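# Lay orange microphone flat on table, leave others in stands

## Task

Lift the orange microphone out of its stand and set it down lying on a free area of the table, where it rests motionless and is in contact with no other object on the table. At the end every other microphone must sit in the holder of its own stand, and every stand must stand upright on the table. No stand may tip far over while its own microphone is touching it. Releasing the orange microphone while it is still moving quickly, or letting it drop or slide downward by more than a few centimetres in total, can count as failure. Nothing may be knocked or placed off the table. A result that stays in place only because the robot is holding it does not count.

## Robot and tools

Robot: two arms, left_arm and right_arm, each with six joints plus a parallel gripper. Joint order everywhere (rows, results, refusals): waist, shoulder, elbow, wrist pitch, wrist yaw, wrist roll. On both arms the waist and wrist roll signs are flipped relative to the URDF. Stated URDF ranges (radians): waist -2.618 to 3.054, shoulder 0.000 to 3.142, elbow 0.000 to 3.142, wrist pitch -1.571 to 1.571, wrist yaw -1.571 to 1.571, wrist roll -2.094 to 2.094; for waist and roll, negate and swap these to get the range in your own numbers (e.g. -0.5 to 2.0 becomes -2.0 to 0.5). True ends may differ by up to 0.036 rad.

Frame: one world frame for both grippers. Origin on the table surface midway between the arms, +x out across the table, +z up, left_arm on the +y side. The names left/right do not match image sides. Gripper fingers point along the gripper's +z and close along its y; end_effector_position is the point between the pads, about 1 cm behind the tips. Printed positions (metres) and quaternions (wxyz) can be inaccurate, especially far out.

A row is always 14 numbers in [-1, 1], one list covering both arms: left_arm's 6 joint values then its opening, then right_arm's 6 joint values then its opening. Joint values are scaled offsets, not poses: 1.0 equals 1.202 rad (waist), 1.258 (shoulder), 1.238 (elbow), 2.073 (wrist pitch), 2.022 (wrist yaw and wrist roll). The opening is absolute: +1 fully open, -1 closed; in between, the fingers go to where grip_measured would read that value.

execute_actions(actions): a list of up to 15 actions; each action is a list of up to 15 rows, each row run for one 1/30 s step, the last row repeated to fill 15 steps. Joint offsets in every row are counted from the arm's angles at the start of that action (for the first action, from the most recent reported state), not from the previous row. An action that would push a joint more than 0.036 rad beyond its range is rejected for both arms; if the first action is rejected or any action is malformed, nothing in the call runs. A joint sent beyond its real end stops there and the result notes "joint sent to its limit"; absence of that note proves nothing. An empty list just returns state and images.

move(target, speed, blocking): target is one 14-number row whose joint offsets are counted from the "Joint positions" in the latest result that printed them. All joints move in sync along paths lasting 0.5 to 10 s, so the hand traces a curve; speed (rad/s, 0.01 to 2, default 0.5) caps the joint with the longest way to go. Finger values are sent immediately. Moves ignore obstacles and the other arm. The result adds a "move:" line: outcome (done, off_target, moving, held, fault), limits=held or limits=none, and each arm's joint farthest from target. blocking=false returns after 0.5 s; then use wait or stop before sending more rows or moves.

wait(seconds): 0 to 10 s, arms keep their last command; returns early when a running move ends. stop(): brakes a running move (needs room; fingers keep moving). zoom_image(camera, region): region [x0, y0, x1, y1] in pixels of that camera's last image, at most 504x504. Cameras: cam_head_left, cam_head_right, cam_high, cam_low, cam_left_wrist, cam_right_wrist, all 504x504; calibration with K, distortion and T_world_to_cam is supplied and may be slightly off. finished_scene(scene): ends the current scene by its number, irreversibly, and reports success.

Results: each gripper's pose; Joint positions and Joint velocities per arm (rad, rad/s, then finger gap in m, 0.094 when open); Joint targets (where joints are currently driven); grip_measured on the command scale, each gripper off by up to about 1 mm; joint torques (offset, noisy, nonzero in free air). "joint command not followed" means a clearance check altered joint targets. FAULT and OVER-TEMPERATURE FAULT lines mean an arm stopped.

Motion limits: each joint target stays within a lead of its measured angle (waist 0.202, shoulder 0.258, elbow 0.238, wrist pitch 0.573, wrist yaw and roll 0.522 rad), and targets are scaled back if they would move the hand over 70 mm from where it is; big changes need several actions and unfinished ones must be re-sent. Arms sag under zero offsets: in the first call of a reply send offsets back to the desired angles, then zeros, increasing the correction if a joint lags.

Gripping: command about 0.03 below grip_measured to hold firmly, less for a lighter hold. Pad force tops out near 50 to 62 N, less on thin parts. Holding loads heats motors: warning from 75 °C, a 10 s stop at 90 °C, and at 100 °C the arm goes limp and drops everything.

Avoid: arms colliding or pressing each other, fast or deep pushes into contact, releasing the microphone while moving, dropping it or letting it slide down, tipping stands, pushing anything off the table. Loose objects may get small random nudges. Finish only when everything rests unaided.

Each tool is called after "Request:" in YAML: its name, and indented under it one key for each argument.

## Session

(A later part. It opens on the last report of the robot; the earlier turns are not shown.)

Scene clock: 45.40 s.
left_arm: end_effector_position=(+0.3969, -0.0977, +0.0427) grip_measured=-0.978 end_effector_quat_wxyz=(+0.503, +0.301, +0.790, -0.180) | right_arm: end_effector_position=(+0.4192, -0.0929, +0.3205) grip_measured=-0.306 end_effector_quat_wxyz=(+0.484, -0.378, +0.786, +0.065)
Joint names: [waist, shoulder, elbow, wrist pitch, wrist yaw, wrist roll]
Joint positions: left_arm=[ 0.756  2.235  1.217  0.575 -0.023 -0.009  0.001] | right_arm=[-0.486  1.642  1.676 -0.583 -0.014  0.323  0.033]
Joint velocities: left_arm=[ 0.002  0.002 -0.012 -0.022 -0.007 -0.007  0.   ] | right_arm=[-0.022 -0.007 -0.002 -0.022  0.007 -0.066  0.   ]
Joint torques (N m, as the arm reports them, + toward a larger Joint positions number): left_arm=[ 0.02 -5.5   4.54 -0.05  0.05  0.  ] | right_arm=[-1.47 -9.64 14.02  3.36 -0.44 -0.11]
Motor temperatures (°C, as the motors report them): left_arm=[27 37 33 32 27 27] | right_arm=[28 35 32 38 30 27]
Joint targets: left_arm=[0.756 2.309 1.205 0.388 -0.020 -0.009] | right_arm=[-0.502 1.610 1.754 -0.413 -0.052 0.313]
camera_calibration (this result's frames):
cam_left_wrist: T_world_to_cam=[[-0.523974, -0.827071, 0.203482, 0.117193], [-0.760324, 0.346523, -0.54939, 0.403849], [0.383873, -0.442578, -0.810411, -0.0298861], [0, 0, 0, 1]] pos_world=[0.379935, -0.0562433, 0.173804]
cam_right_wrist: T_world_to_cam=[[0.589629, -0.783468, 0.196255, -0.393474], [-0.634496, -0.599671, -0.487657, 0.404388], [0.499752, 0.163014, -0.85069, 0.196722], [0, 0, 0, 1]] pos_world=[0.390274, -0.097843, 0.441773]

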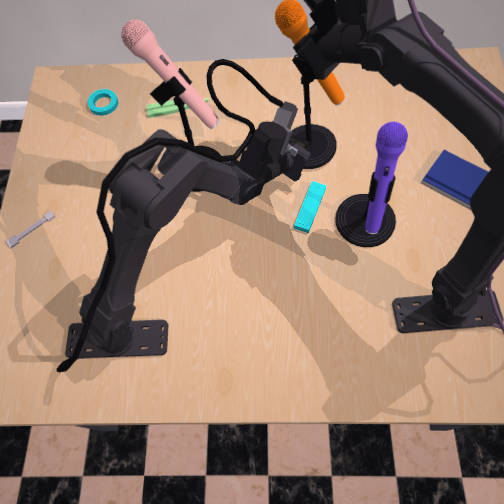

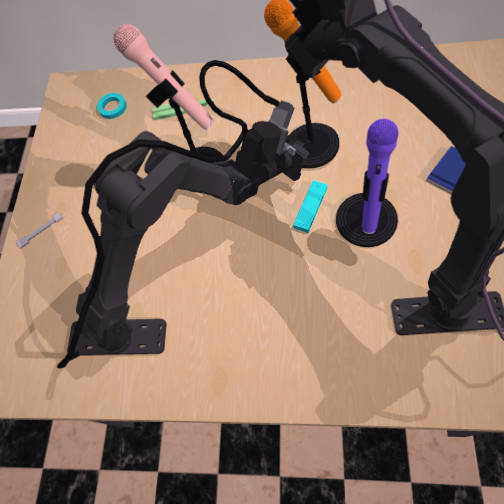

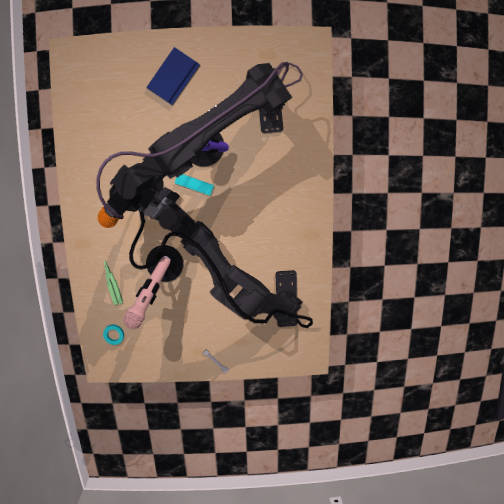

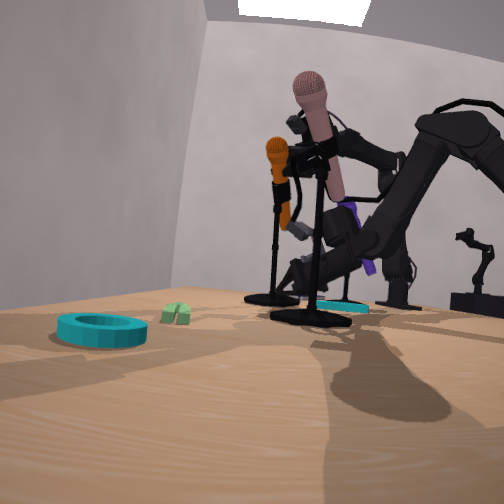

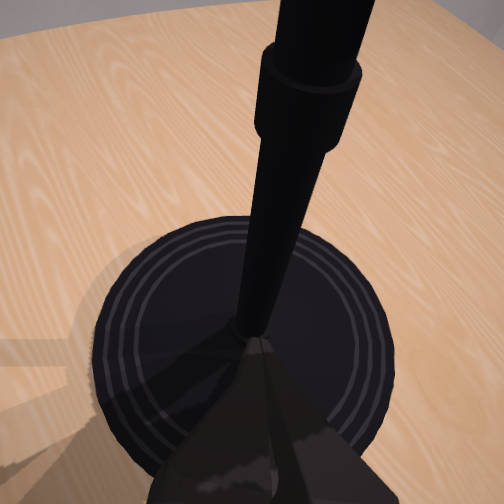

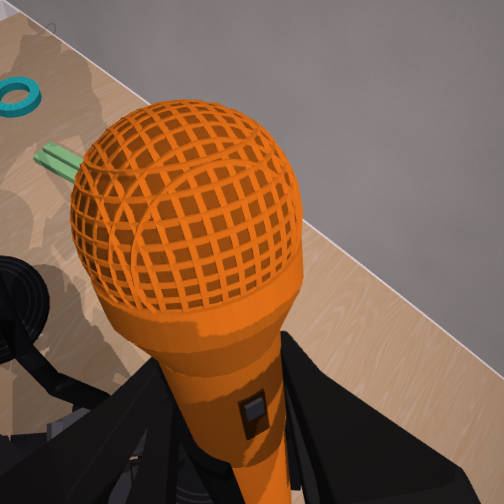

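Request:
execute_actions:
  actions:
    - [[0,0.06,-0.01,-0.09,0,0,-1,0.01,-0.08,0.07,0.08,0,0,-0.4]]
    - [[0,0.06,-0.01,-0.09,0,0,-1,0.0,-0.07,0.08,0.08,0,0,-0.4]]
    - [[0,0.06,-0.01,-0.09,0,0,-1,0,-0.06,0.09,0.08,0,0,-0.4]]

Scene clock: 50.07 s.
left_arm: end_effector_position=(+0.3973, -0.0987, +0.0398) grip_measured=-0.978 end_effector_quat_wxyz=(+0.503, +0.301, +0.790, -0.181) | right_arm: end_effector_position=(+0.4107, -0.1070, +0.3175) grip_measured=-0.306 end_effector_quat_wxyz=(+0.462, -0.377, +0.801, +0.053)
Joint names: [waist, shoulder, elbow, wrist pitch, wrist yaw, wrist roll]
Joint positions: left_arm=[ 0.756  2.246  1.221  0.581 -0.021 -0.009  0.001] | right_arm=[-0.476  1.622  1.689 -0.669  0.002  0.324  0.033]
Joint velocities: left_arm=[ 0.002 -0.007 -0.012  0.066  0.037 -0.022  0.   ] | right_arm=[ 0.007  0.012 -0.002  0.066 -0.051 -0.022 -0.001]
Joint torques (N m, as the arm reports them, + toward a larger Joint positions number): left_arm=[ 0.02 -5.55  4.5  -0.03  0.01  0.  ] | right_arm=[ -0.07 -11.17  13.59   3.02  -0.05   0.  ]
Motor temperatures (°C, as the motors report them): left_arm=[27 36 33 32 27 27] | right_arm=[28 38 34 43 30 27]
Joint targets: left_arm=[0.756 2.319 1.209 0.396 -0.021 -0.009] | right_arm=[-0.476 1.567 1.761 -0.529 -0.002 0.324]
camera_calibration (this result's frames):
cam_left_wrist: T_world_to_cam=[[-0.525753, -0.825683, 0.204527, 0.117978], [-0.760063, 0.348029, -0.548799, 0.402892], [0.381953, -0.443986, -0.810549, -0.0322244], [0, 0, 0, 1]] pos_world=[0.380559, -0.0571125, 0.170858]
cam_right_wrist: T_world_to_cam=[[0.580287, -0.789103, 0.201454, -0.397354], [-0.666354, -0.602252, -0.439618, 0.386575], [0.46823, 0.120865, -0.875301, 0.217013], [0, 0, 0, 1]] pos_world=[0.386563, -0.106967, 0.439946]

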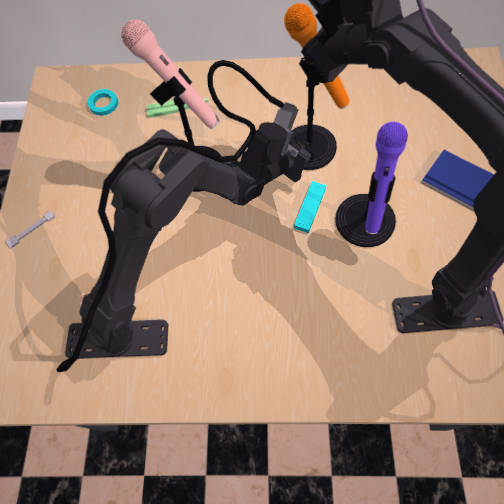

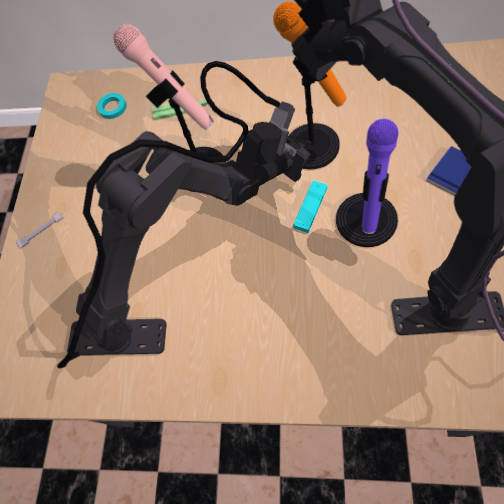

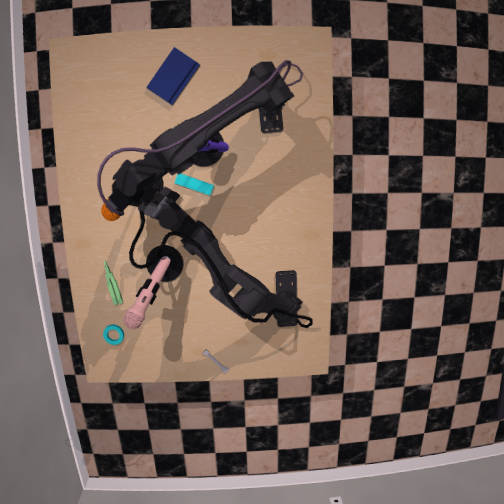

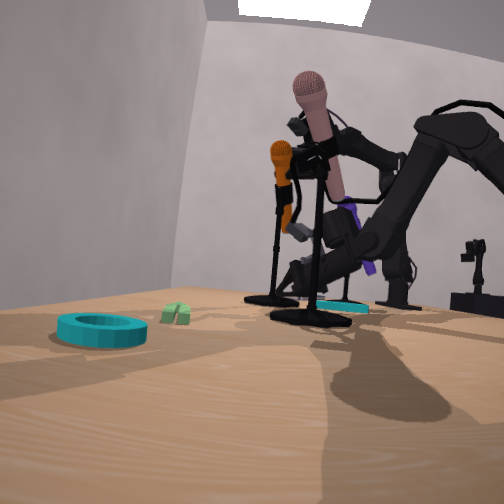

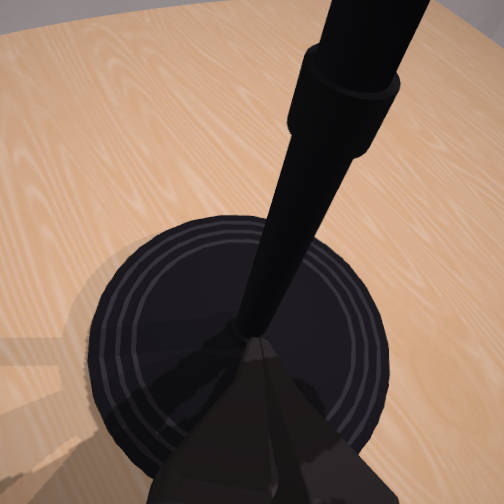

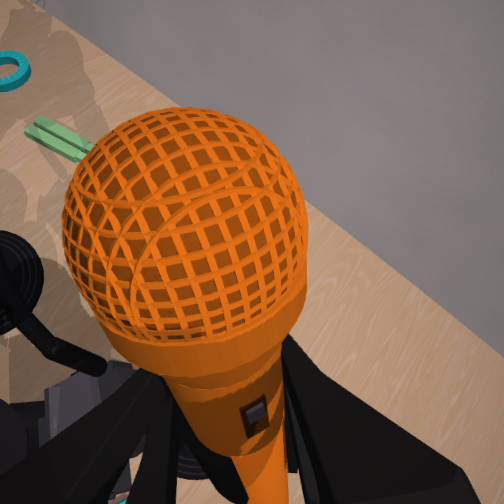

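Request:
move:
  target: [0,0,0,0,0,0,-1,0,0,0,0,0,0,1]

Request:
move:
  target: [0,-0.017,-0.218,0.334,0,0,1,0,-0.24,-0.19,0.015,0,0,1]
  speed: 0.5

Request:
move:
  target: [0,0.135,0.3,-0.09,0,0,1,-0.5,0,0.1,0,0.69,-0.16,1]
  speed: 0.8

Request:
move:
  target: [0,0,0,0,0,0,1,0,0.42,0,0.175,0,0,1]
  speed: 0.5

Scene clock: 63.77 s.
left_arm: end_effector_position=(+0.3981, -0.0994, +0.0426) grip_measured=-0.978 end_effector_quat_wxyz=(+0.507, +0.300, +0.787, -0.182) | right_arm: end_effector_position=(+0.4111, -0.1069, +0.3166) grip_measured=+0.999 end_effector_quat_wxyz=(+0.462, -0.377, +0.801, +0.053)
Joint names: [waist, shoulder, elbow, wrist pitch, wrist yaw, wrist roll]
Joint positions: left_arm=[ 0.756  2.245  1.221  0.59  -0.021 -0.009  0.001] | right_arm=[-0.476  1.624  1.687 -0.668  0.002  0.324  0.094]
Joint velocities: left_arm=[ 0.007 -0.007 -0.007 -0.037 -0.022  0.022  0.001] | right_arm=[ 0.012 -0.007  0.012 -0.051 -0.037  0.022 -0.   ]
Joint torques (N m, as the arm reports them, + toward a larger Joint positions number): left_arm=[  0.03 -11.66   5.43   1.69   0.02   0.  ] | right_arm=[-0.1  -7.03  7.73  1.62 -0.01 -0.01]
Motor temperatures (°C, as the motors report them): left_arm=[27 36 33 31 27 27] | right_arm=[28 43 37 48 30 27]
Joint targets: left_arm=[0.756 2.246 1.221 0.581 -0.021 -0.009] | right_arm=[-0.476 1.622 1.689 -0.669 0.002 0.324]
move: done; limits=none; left_arm: farthest joint: the wrist pitch, 0.009 radians from its target (0.000 radians at the start); right_arm: farthest joint: the shoulder, 0.002 radians from its target (0.000 radians at the start)
camera_calibration (this result's frames):
cam_left_wrist: T_world_to_cam=[[-0.527384, -0.824216, 0.206239, 0.117927], [-0.755672, 0.344078, -0.557289, 0.403614], [0.388364, -0.449754, -0.804298, -0.0339723], [0, 0, 0, 1]] pos_world=[0.380386, -0.0569569, 0.173285]
cam_right_wrist: T_world_to_cam=[[0.580211, -0.789126, 0.201579, -0.397285], [-0.66692, -0.602389, -0.438571, 0.386448], [0.467517, 0.120027, -0.875797, 0.216374], [0, 0, 0, 1]] pos_world=[0.38708, -0.106687, 0.439069]

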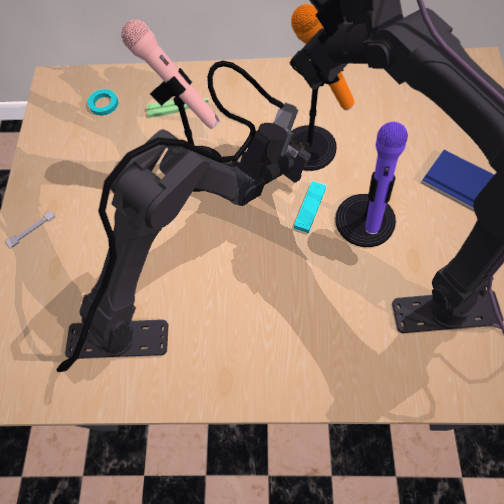

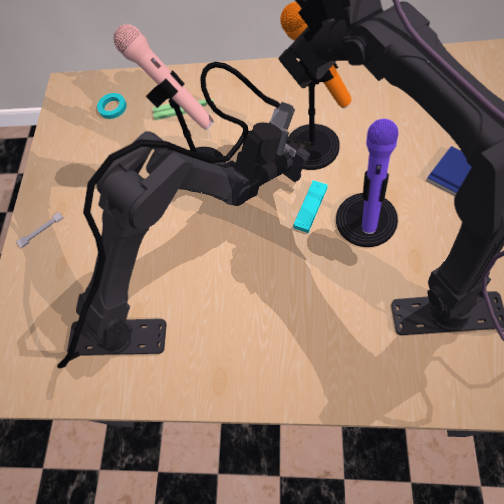

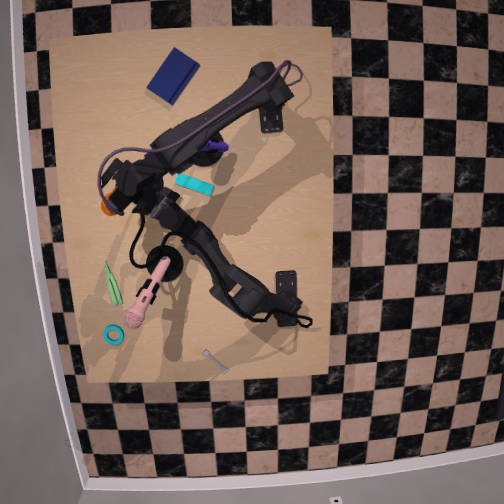

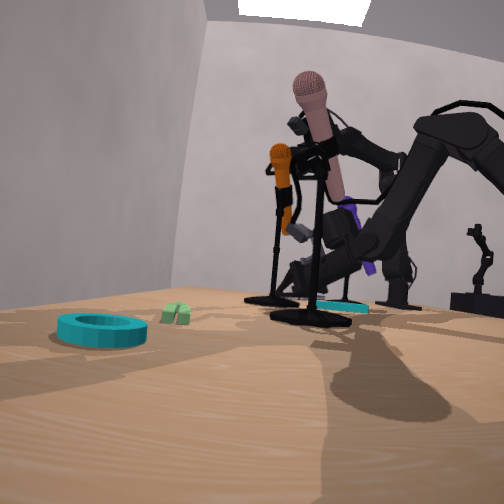

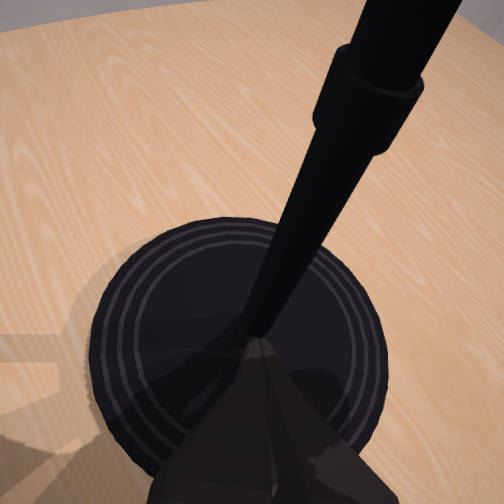

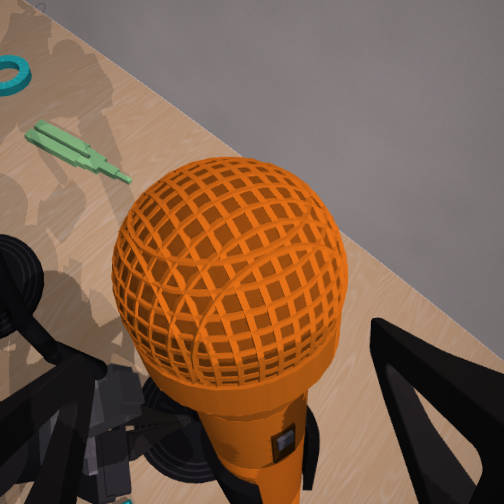

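Scene clock: 65.90 s.
left_arm: end_effector_position=(+0.3767, -0.0802, +0.1034) grip_measured=+1.000 end_effector_quat_wxyz=(+0.659, +0.251, +0.666, -0.242) | right_arm: end_effector_position=(+0.3539, -0.1425, +0.3454) grip_measured=+0.999 end_effector_quat_wxyz=(+0.503, -0.367, +0.780, +0.058)
Joint names: [waist, shoulder, elbow, wrist pitch, wrist yaw, wrist roll]
Joint positions: left_arm=[ 0.756  2.245  0.961  1.269 -0.021 -0.009  0.094] | right_arm=[-0.476  1.339  1.467 -0.637  0.002  0.324  0.094]
Joint velocities: left_arm=[-0.007  0.007  0.012 -0.007 -0.022  0.007  0.   ] | right_arm=[-0.002  0.012 -0.022 -0.037  0.007  0.037 -0.001]
Joint torques (N m, as the arm reports them, + toward a larger Joint positions number): left_arm=[  0.03 -12.49   3.62   1.96   0.02   0.  ] | right_arm=[-0.06 -5.86  6.39  1.73  0.01 -0.01]
Motor temperatures (°C, as the motors report them): left_arm=[27 38 33 32 27 27] | right_arm=[28 42 36 47 30 27]
Joint targets: left_arm=[0.756 2.223 0.951 1.283 -0.021 -0.009] | right_arm=[-0.476 1.322 1.452 -0.636 0.002 0.324]
move: off_target (left_arm); limits=none; left_arm: farthest joint: the shoulder, 0.021 radians from its target (0.021 radians at the start); right_arm: farthest joint: the shoulder, 0.017 radians from its target (0.302 radians at the start)
camera_calibration (this result's frames):
cam_left_wrist: T_world_to_cam=[[-0.599973, -0.758904, 0.253174, 0.137707], [-0.536285, 0.146686, -0.831193, 0.344535], [0.593659, -0.634467, -0.494996, -0.0922703], [0, 0, 0, 1]] pos_world=[0.322167, -0.00457407, 0.205837]
cam_right_wrist: T_world_to_cam=[[0.563628, -0.799456, 0.207829, -0.395775], [-0.62806, -0.578183, -0.520812, 0.35754], [0.536529, 0.163015, -0.827987, 0.237797], [0, 0, 0, 1]] pos_world=[0.320042, -0.148445, 0.465357]

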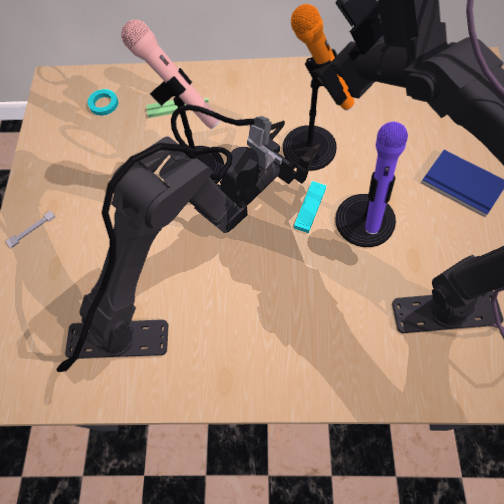

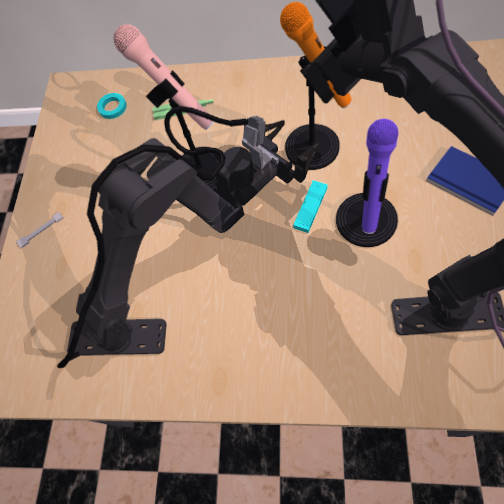

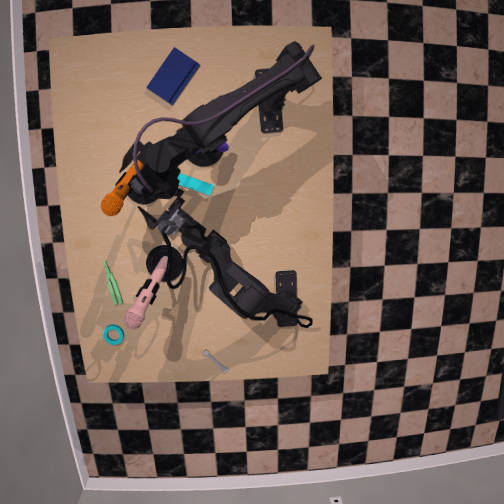

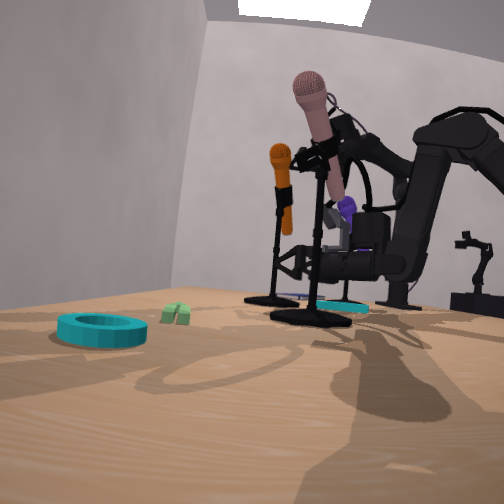

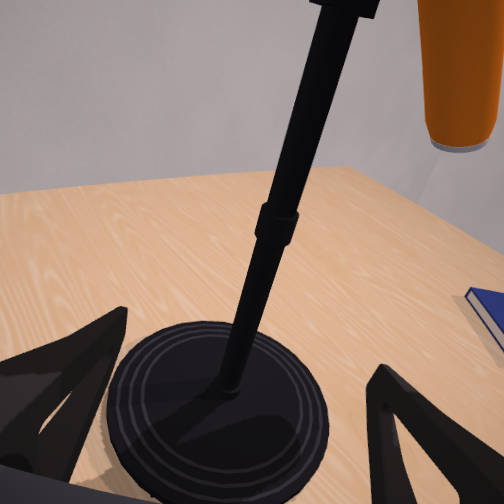

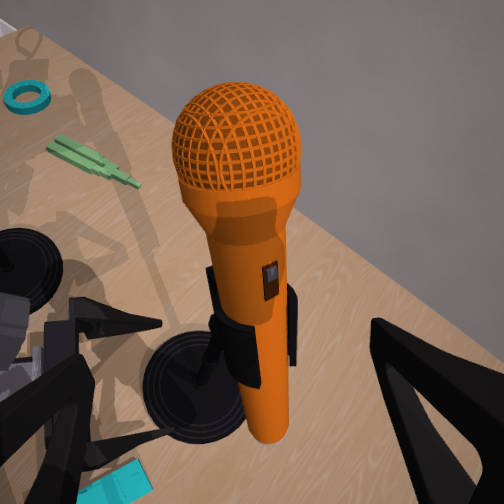

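Scene clock: 68.53 s.
left_arm: end_effector_position=(+0.4280, -0.1263, +0.0998) grip_measured=+1.000 end_effector_quat_wxyz=(+0.660, +0.251, +0.666, -0.242) | right_arm: end_effector_position=(+0.2773, -0.1763, +0.4495) grip_measured=+0.999 end_effector_quat_wxyz=(+0.645, -0.058, +0.730, -0.217)
Joint names: [waist, shoulder, elbow, wrist pitch, wrist yaw, wrist roll]
Joint positions: left_arm=[ 0.756  2.412  1.308  1.092 -0.021 -0.009  0.094] | right_arm=[-1.072  1.339  1.571 -0.635  1.383  0.007  0.094]
Joint velocities: left_arm=[ 0.002  0.012  0.012 -0.007  0.081 -0.022  0.   ] | right_arm=[-0.007  0.007 -0.017  0.037 -0.037  0.051 -0.   ]
Joint torques (N m, as the arm reports them, + toward a larger Joint positions number): left_arm=[  0.03 -12.42   7.27   1.75   0.03   0.  ] | right_arm=[-0.62 -3.96  8.57  1.29  0.46 -0.07]
Motor temperatures (°C, as the motors report them): left_arm=[27 39 33 32 27 27] | right_arm=[28 41 36 46 30 27]
Joint targets: left_arm=[0.756 2.414 1.332 1.082 -0.021 -0.009] | right_arm=[-1.078 1.339 1.591 -0.637 1.397 0.000]
move: off_target (left_arm); limits=none; left_arm: farthest joint: the elbow, 0.025 radians from its target (0.371 radians at the start); right_arm: farthest joint: the elbow, 0.020 radians from its target (0.123 radians at the start)
camera_calibration (this result's frames):
cam_left_wrist: T_world_to_cam=[[-0.600404, -0.758516, 0.253314, 0.134602], [-0.53487, 0.145412, -0.832328, 0.375101], [0.594499, -0.635223, -0.493013, -0.154391], [0, 0, 0, 1]] pos_world=[0.373231, -0.0505192, 0.201994]
cam_right_wrist: T_world_to_cam=[[-0.261072, -0.92088, 0.289519, -0.230758], [-0.579024, -0.090587, -0.810263, 0.546629], [0.772381, -0.379175, -0.509562, 0.0664465], [0, 0, 0, 1]] pos_world=[0.204945, -0.137788, 0.54358]

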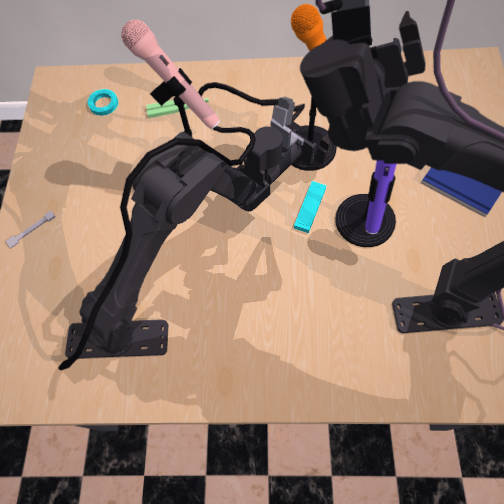

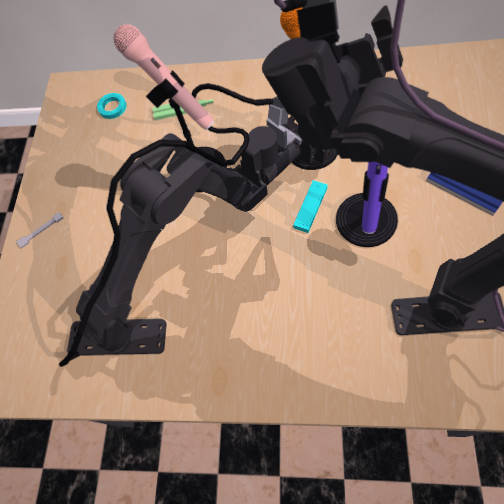

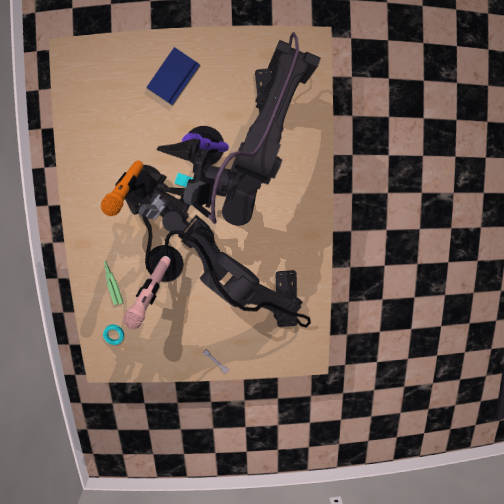

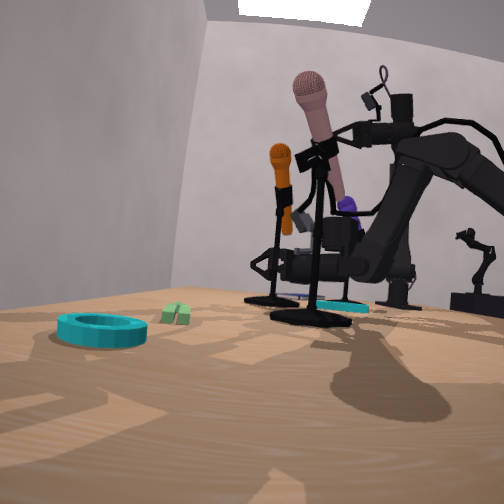

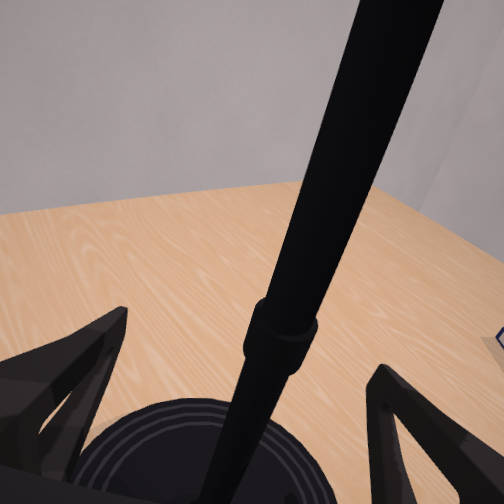

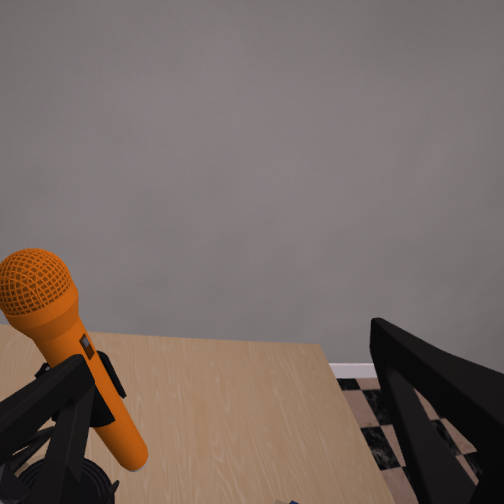

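Scene clock: 69.93 s.
left_arm: end_effector_position=(+0.4280, -0.1263, +0.0998) grip_measured=+1.000 end_effector_quat_wxyz=(+0.660, +0.251, +0.666, -0.242) | right_arm: end_effector_position=(+0.3344, -0.0475, +0.3192) grip_measured=+0.999 end_effector_quat_wxyz=(+0.611, -0.120, +0.734, -0.271)
Joint names: [waist, shoulder, elbow, wrist pitch, wrist yaw, wrist roll]
Joint positions: left_arm=[ 0.756  2.412  1.308  1.092 -0.021 -0.009  0.094] | right_arm=[-1.072  1.801  1.566 -0.346  1.375  0.007  0.094]
Joint velocities: left_arm=[-0.007 -0.002  0.022 -0.037 -0.037 -0.007  0.   ] | right_arm=[-0.017  0.017 -0.002 -0.007  0.051 -0.037 -0.001]
Joint torques (N m, as the arm reports them, + toward a larger Joint positions number): left_arm=[  0.02 -12.61   5.24   1.84   0.02   0.  ] | right_arm=[-0.12 -9.61  7.88  1.23  0.49 -0.01]
Motor temperatures (°C, as the motors report them): left_arm=[27 40 33 33 27 27] | right_arm=[28 41 35 45 30 27]
Joint targets: left_arm=[0.756 2.412 1.308 1.092 -0.021 -0.009] | right_arm=[-1.072 1.786 1.571 -0.349 1.382 0.007]
move: held (right_arm); limits=held; held on 11 of 42 steps (right_arm), including the last (right_arm); left_arm: farthest joint: the waist, 0.000 radians from its target (0.000 radians at the start); right_arm: farthest joint: the wrist pitch, 0.074 radians from its target (0.363 radians at the start)
joint command not followed: on one or more control steps a check withheld the commanded joint targets of the right arm, and it was not sent them on those steps. On the call's last step the targets were still withheld.
cause: the commanded joint targets would bring a part of the robot too close to another arm (this arm's wrist (the part past the wrist yaw) and the other arm's forearm (the part past the elbow)); next, command targets that bring no part of the robot closer to that arm.
camera_calibration (this result's frames):
cam_left_wrist: T_world_to_cam=[[-0.600404, -0.758516, 0.253314, 0.134602], [-0.53487, 0.145412, -0.832328, 0.375101], [0.594499, -0.635223, -0.493013, -0.154391], [0, 0, 0, 1]] pos_world=[0.373231, -0.0505192, 0.201994]
cam_right_wrist: T_world_to_cam=[[-0.226967, -0.862702, 0.451919, -0.119925], [-0.636669, -0.219711, -0.739175, 0.476164], [0.73698, -0.455491, -0.499388, 0.00978589], [0, 0, 0, 1]] pos_world=[0.268728, 0.00561602, 0.411052]

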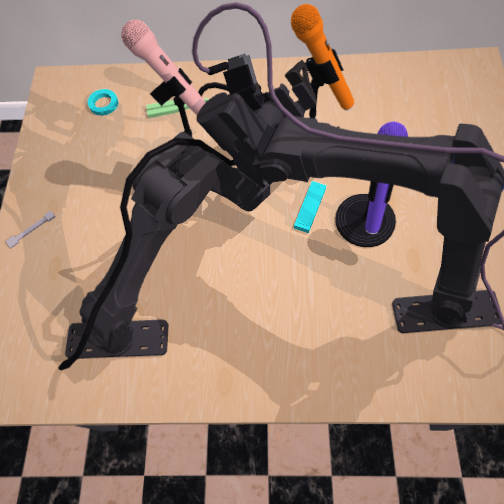

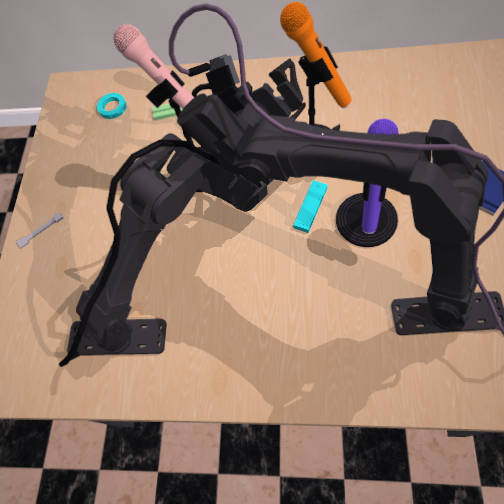

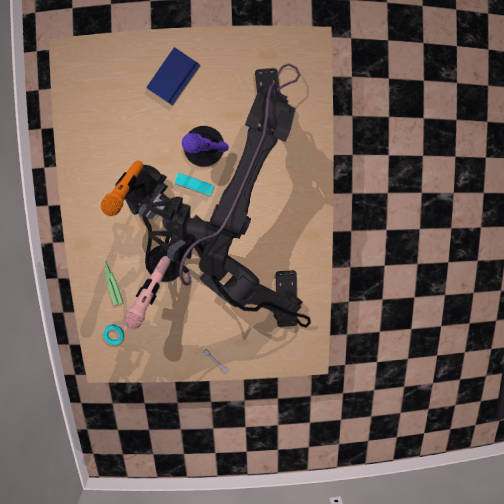

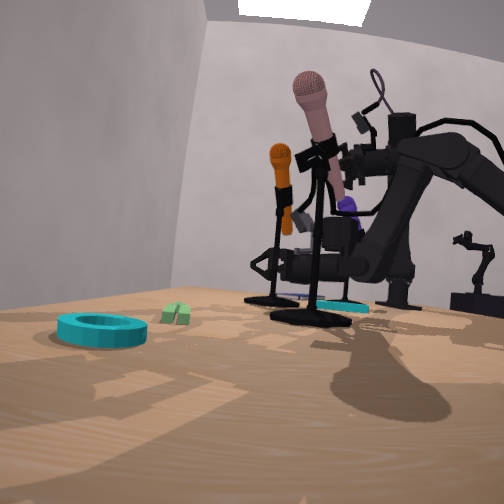

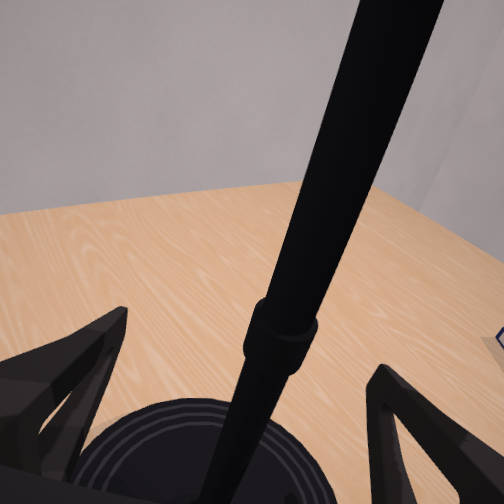

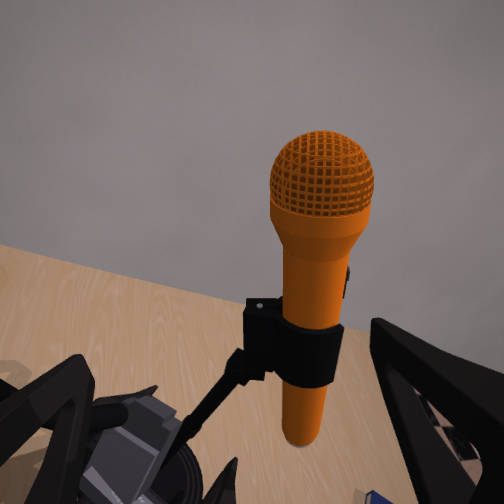

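Request:
move:
  target: [0,0,0,0,0,0,-1,0.185,0.04,0.015,0.035,0,0,1]
  speed: 0.25

Scene clock: 72.97 s.
left_arm: end_effector_position=(+0.4290, -0.1251, +0.0999) grip_measured=-0.802 end_effector_quat_wxyz=(+0.658, +0.243, +0.668, -0.247) | right_arm: end_effector_position=(+0.4020, -0.1186, +0.3101) grip_measured=+0.999 end_effector_quat_wxyz=(+0.585, -0.027, +0.741, -0.327)
Joint names: [waist, shoulder, elbow, wrist pitch, wrist yaw, wrist roll]
Joint positions: left_arm=[ 0.755  2.412  1.308  1.093 -0.024  0.01   0.009] | right_arm=[-0.85   1.839  1.566 -0.275  1.375  0.007  0.094]
Joint velocities: left_arm=[-0.017  0.007  0.007  0.051 -0.007  0.051  0.   ] | right_arm=[ 0.007 -0.017 -0.017 -0.081 -0.051  0.022 -0.001]
Joint torques (N m, as the arm reports them, + toward a larger Joint positions number): left_arm=[  0.13 -12.61   5.23   1.84   0.06  -0.21] | right_arm=[ 0.01 -7.83  9.09  1.27  0.4  -0.01]
Motor temperatures (°C, as the motors report them): left_arm=[27 41 33 33 27 27] | right_arm=[28 41 35 44 30 27]
Joint targets: left_arm=[0.756 2.412 1.308 1.092 -0.020 -0.009] | right_arm=[-0.849 1.852 1.584 -0.273 1.376 0.007]
move: done; limits=none; left_arm: farthest joint: the wrist roll, 0.019 radians from its target (0.000 radians at the start); right_arm: farthest joint: the elbow, 0.019 radians from its target (0.019 radians at the start)
camera_calibration (this result's frames):
cam_left_wrist: T_world_to_cam=[[-0.593228, -0.757533, 0.272443, 0.131205], [-0.545819, 0.129719, -0.827801, 0.377923], [0.591745, -0.639779, -0.490429, -0.15381], [0, 0, 0, 1]] pos_world=[0.375128, -0.048036, 0.201667]
cam_right_wrist: T_world_to_cam=[[-0.420035, -0.803183, 0.422454, -0.0680234], [-0.654611, -0.0542567, -0.754017, 0.52839], [0.628534, -0.593257, -0.502982, -0.0486524], [0, 0, 0, 1]] pos_world=[0.347897, -0.0548299, 0.40268]

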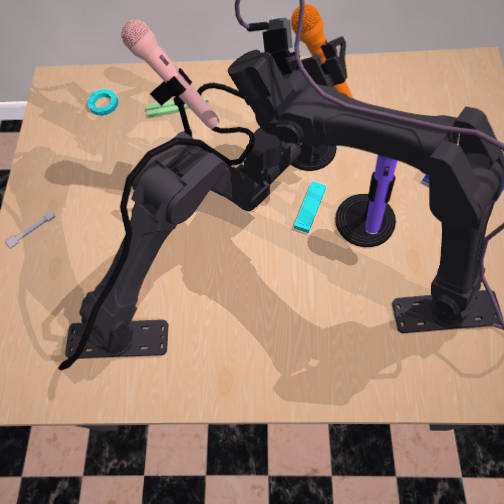

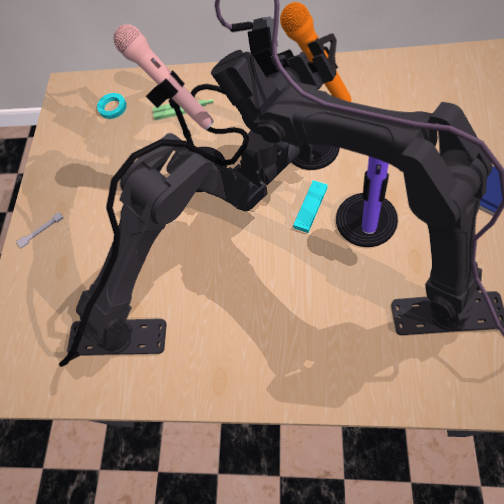

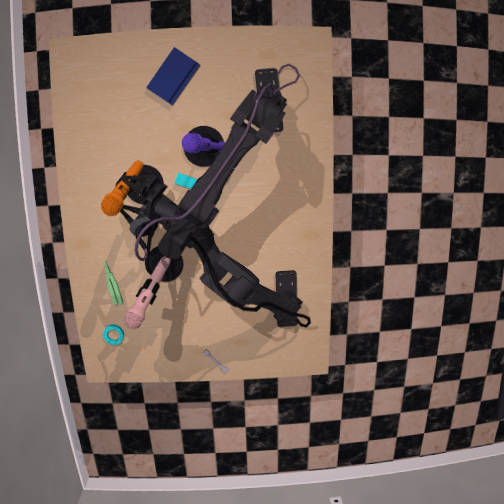

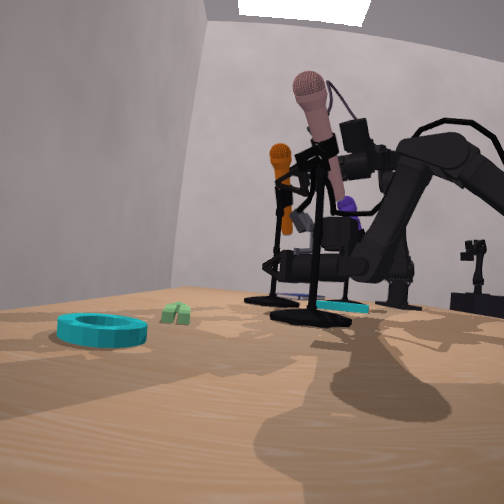

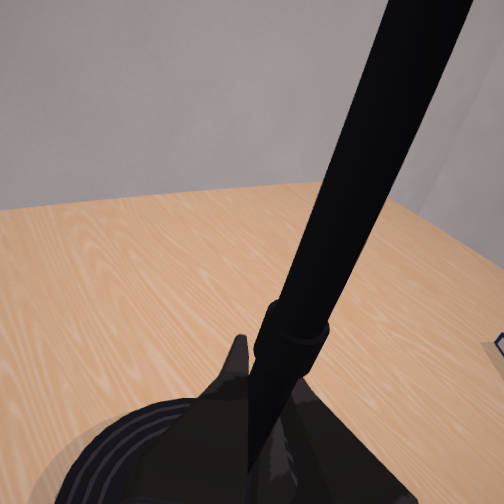

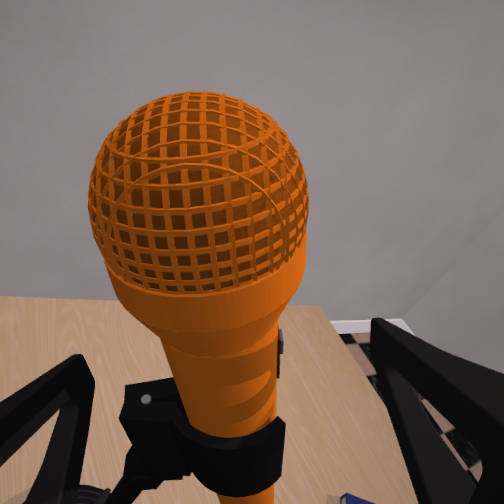

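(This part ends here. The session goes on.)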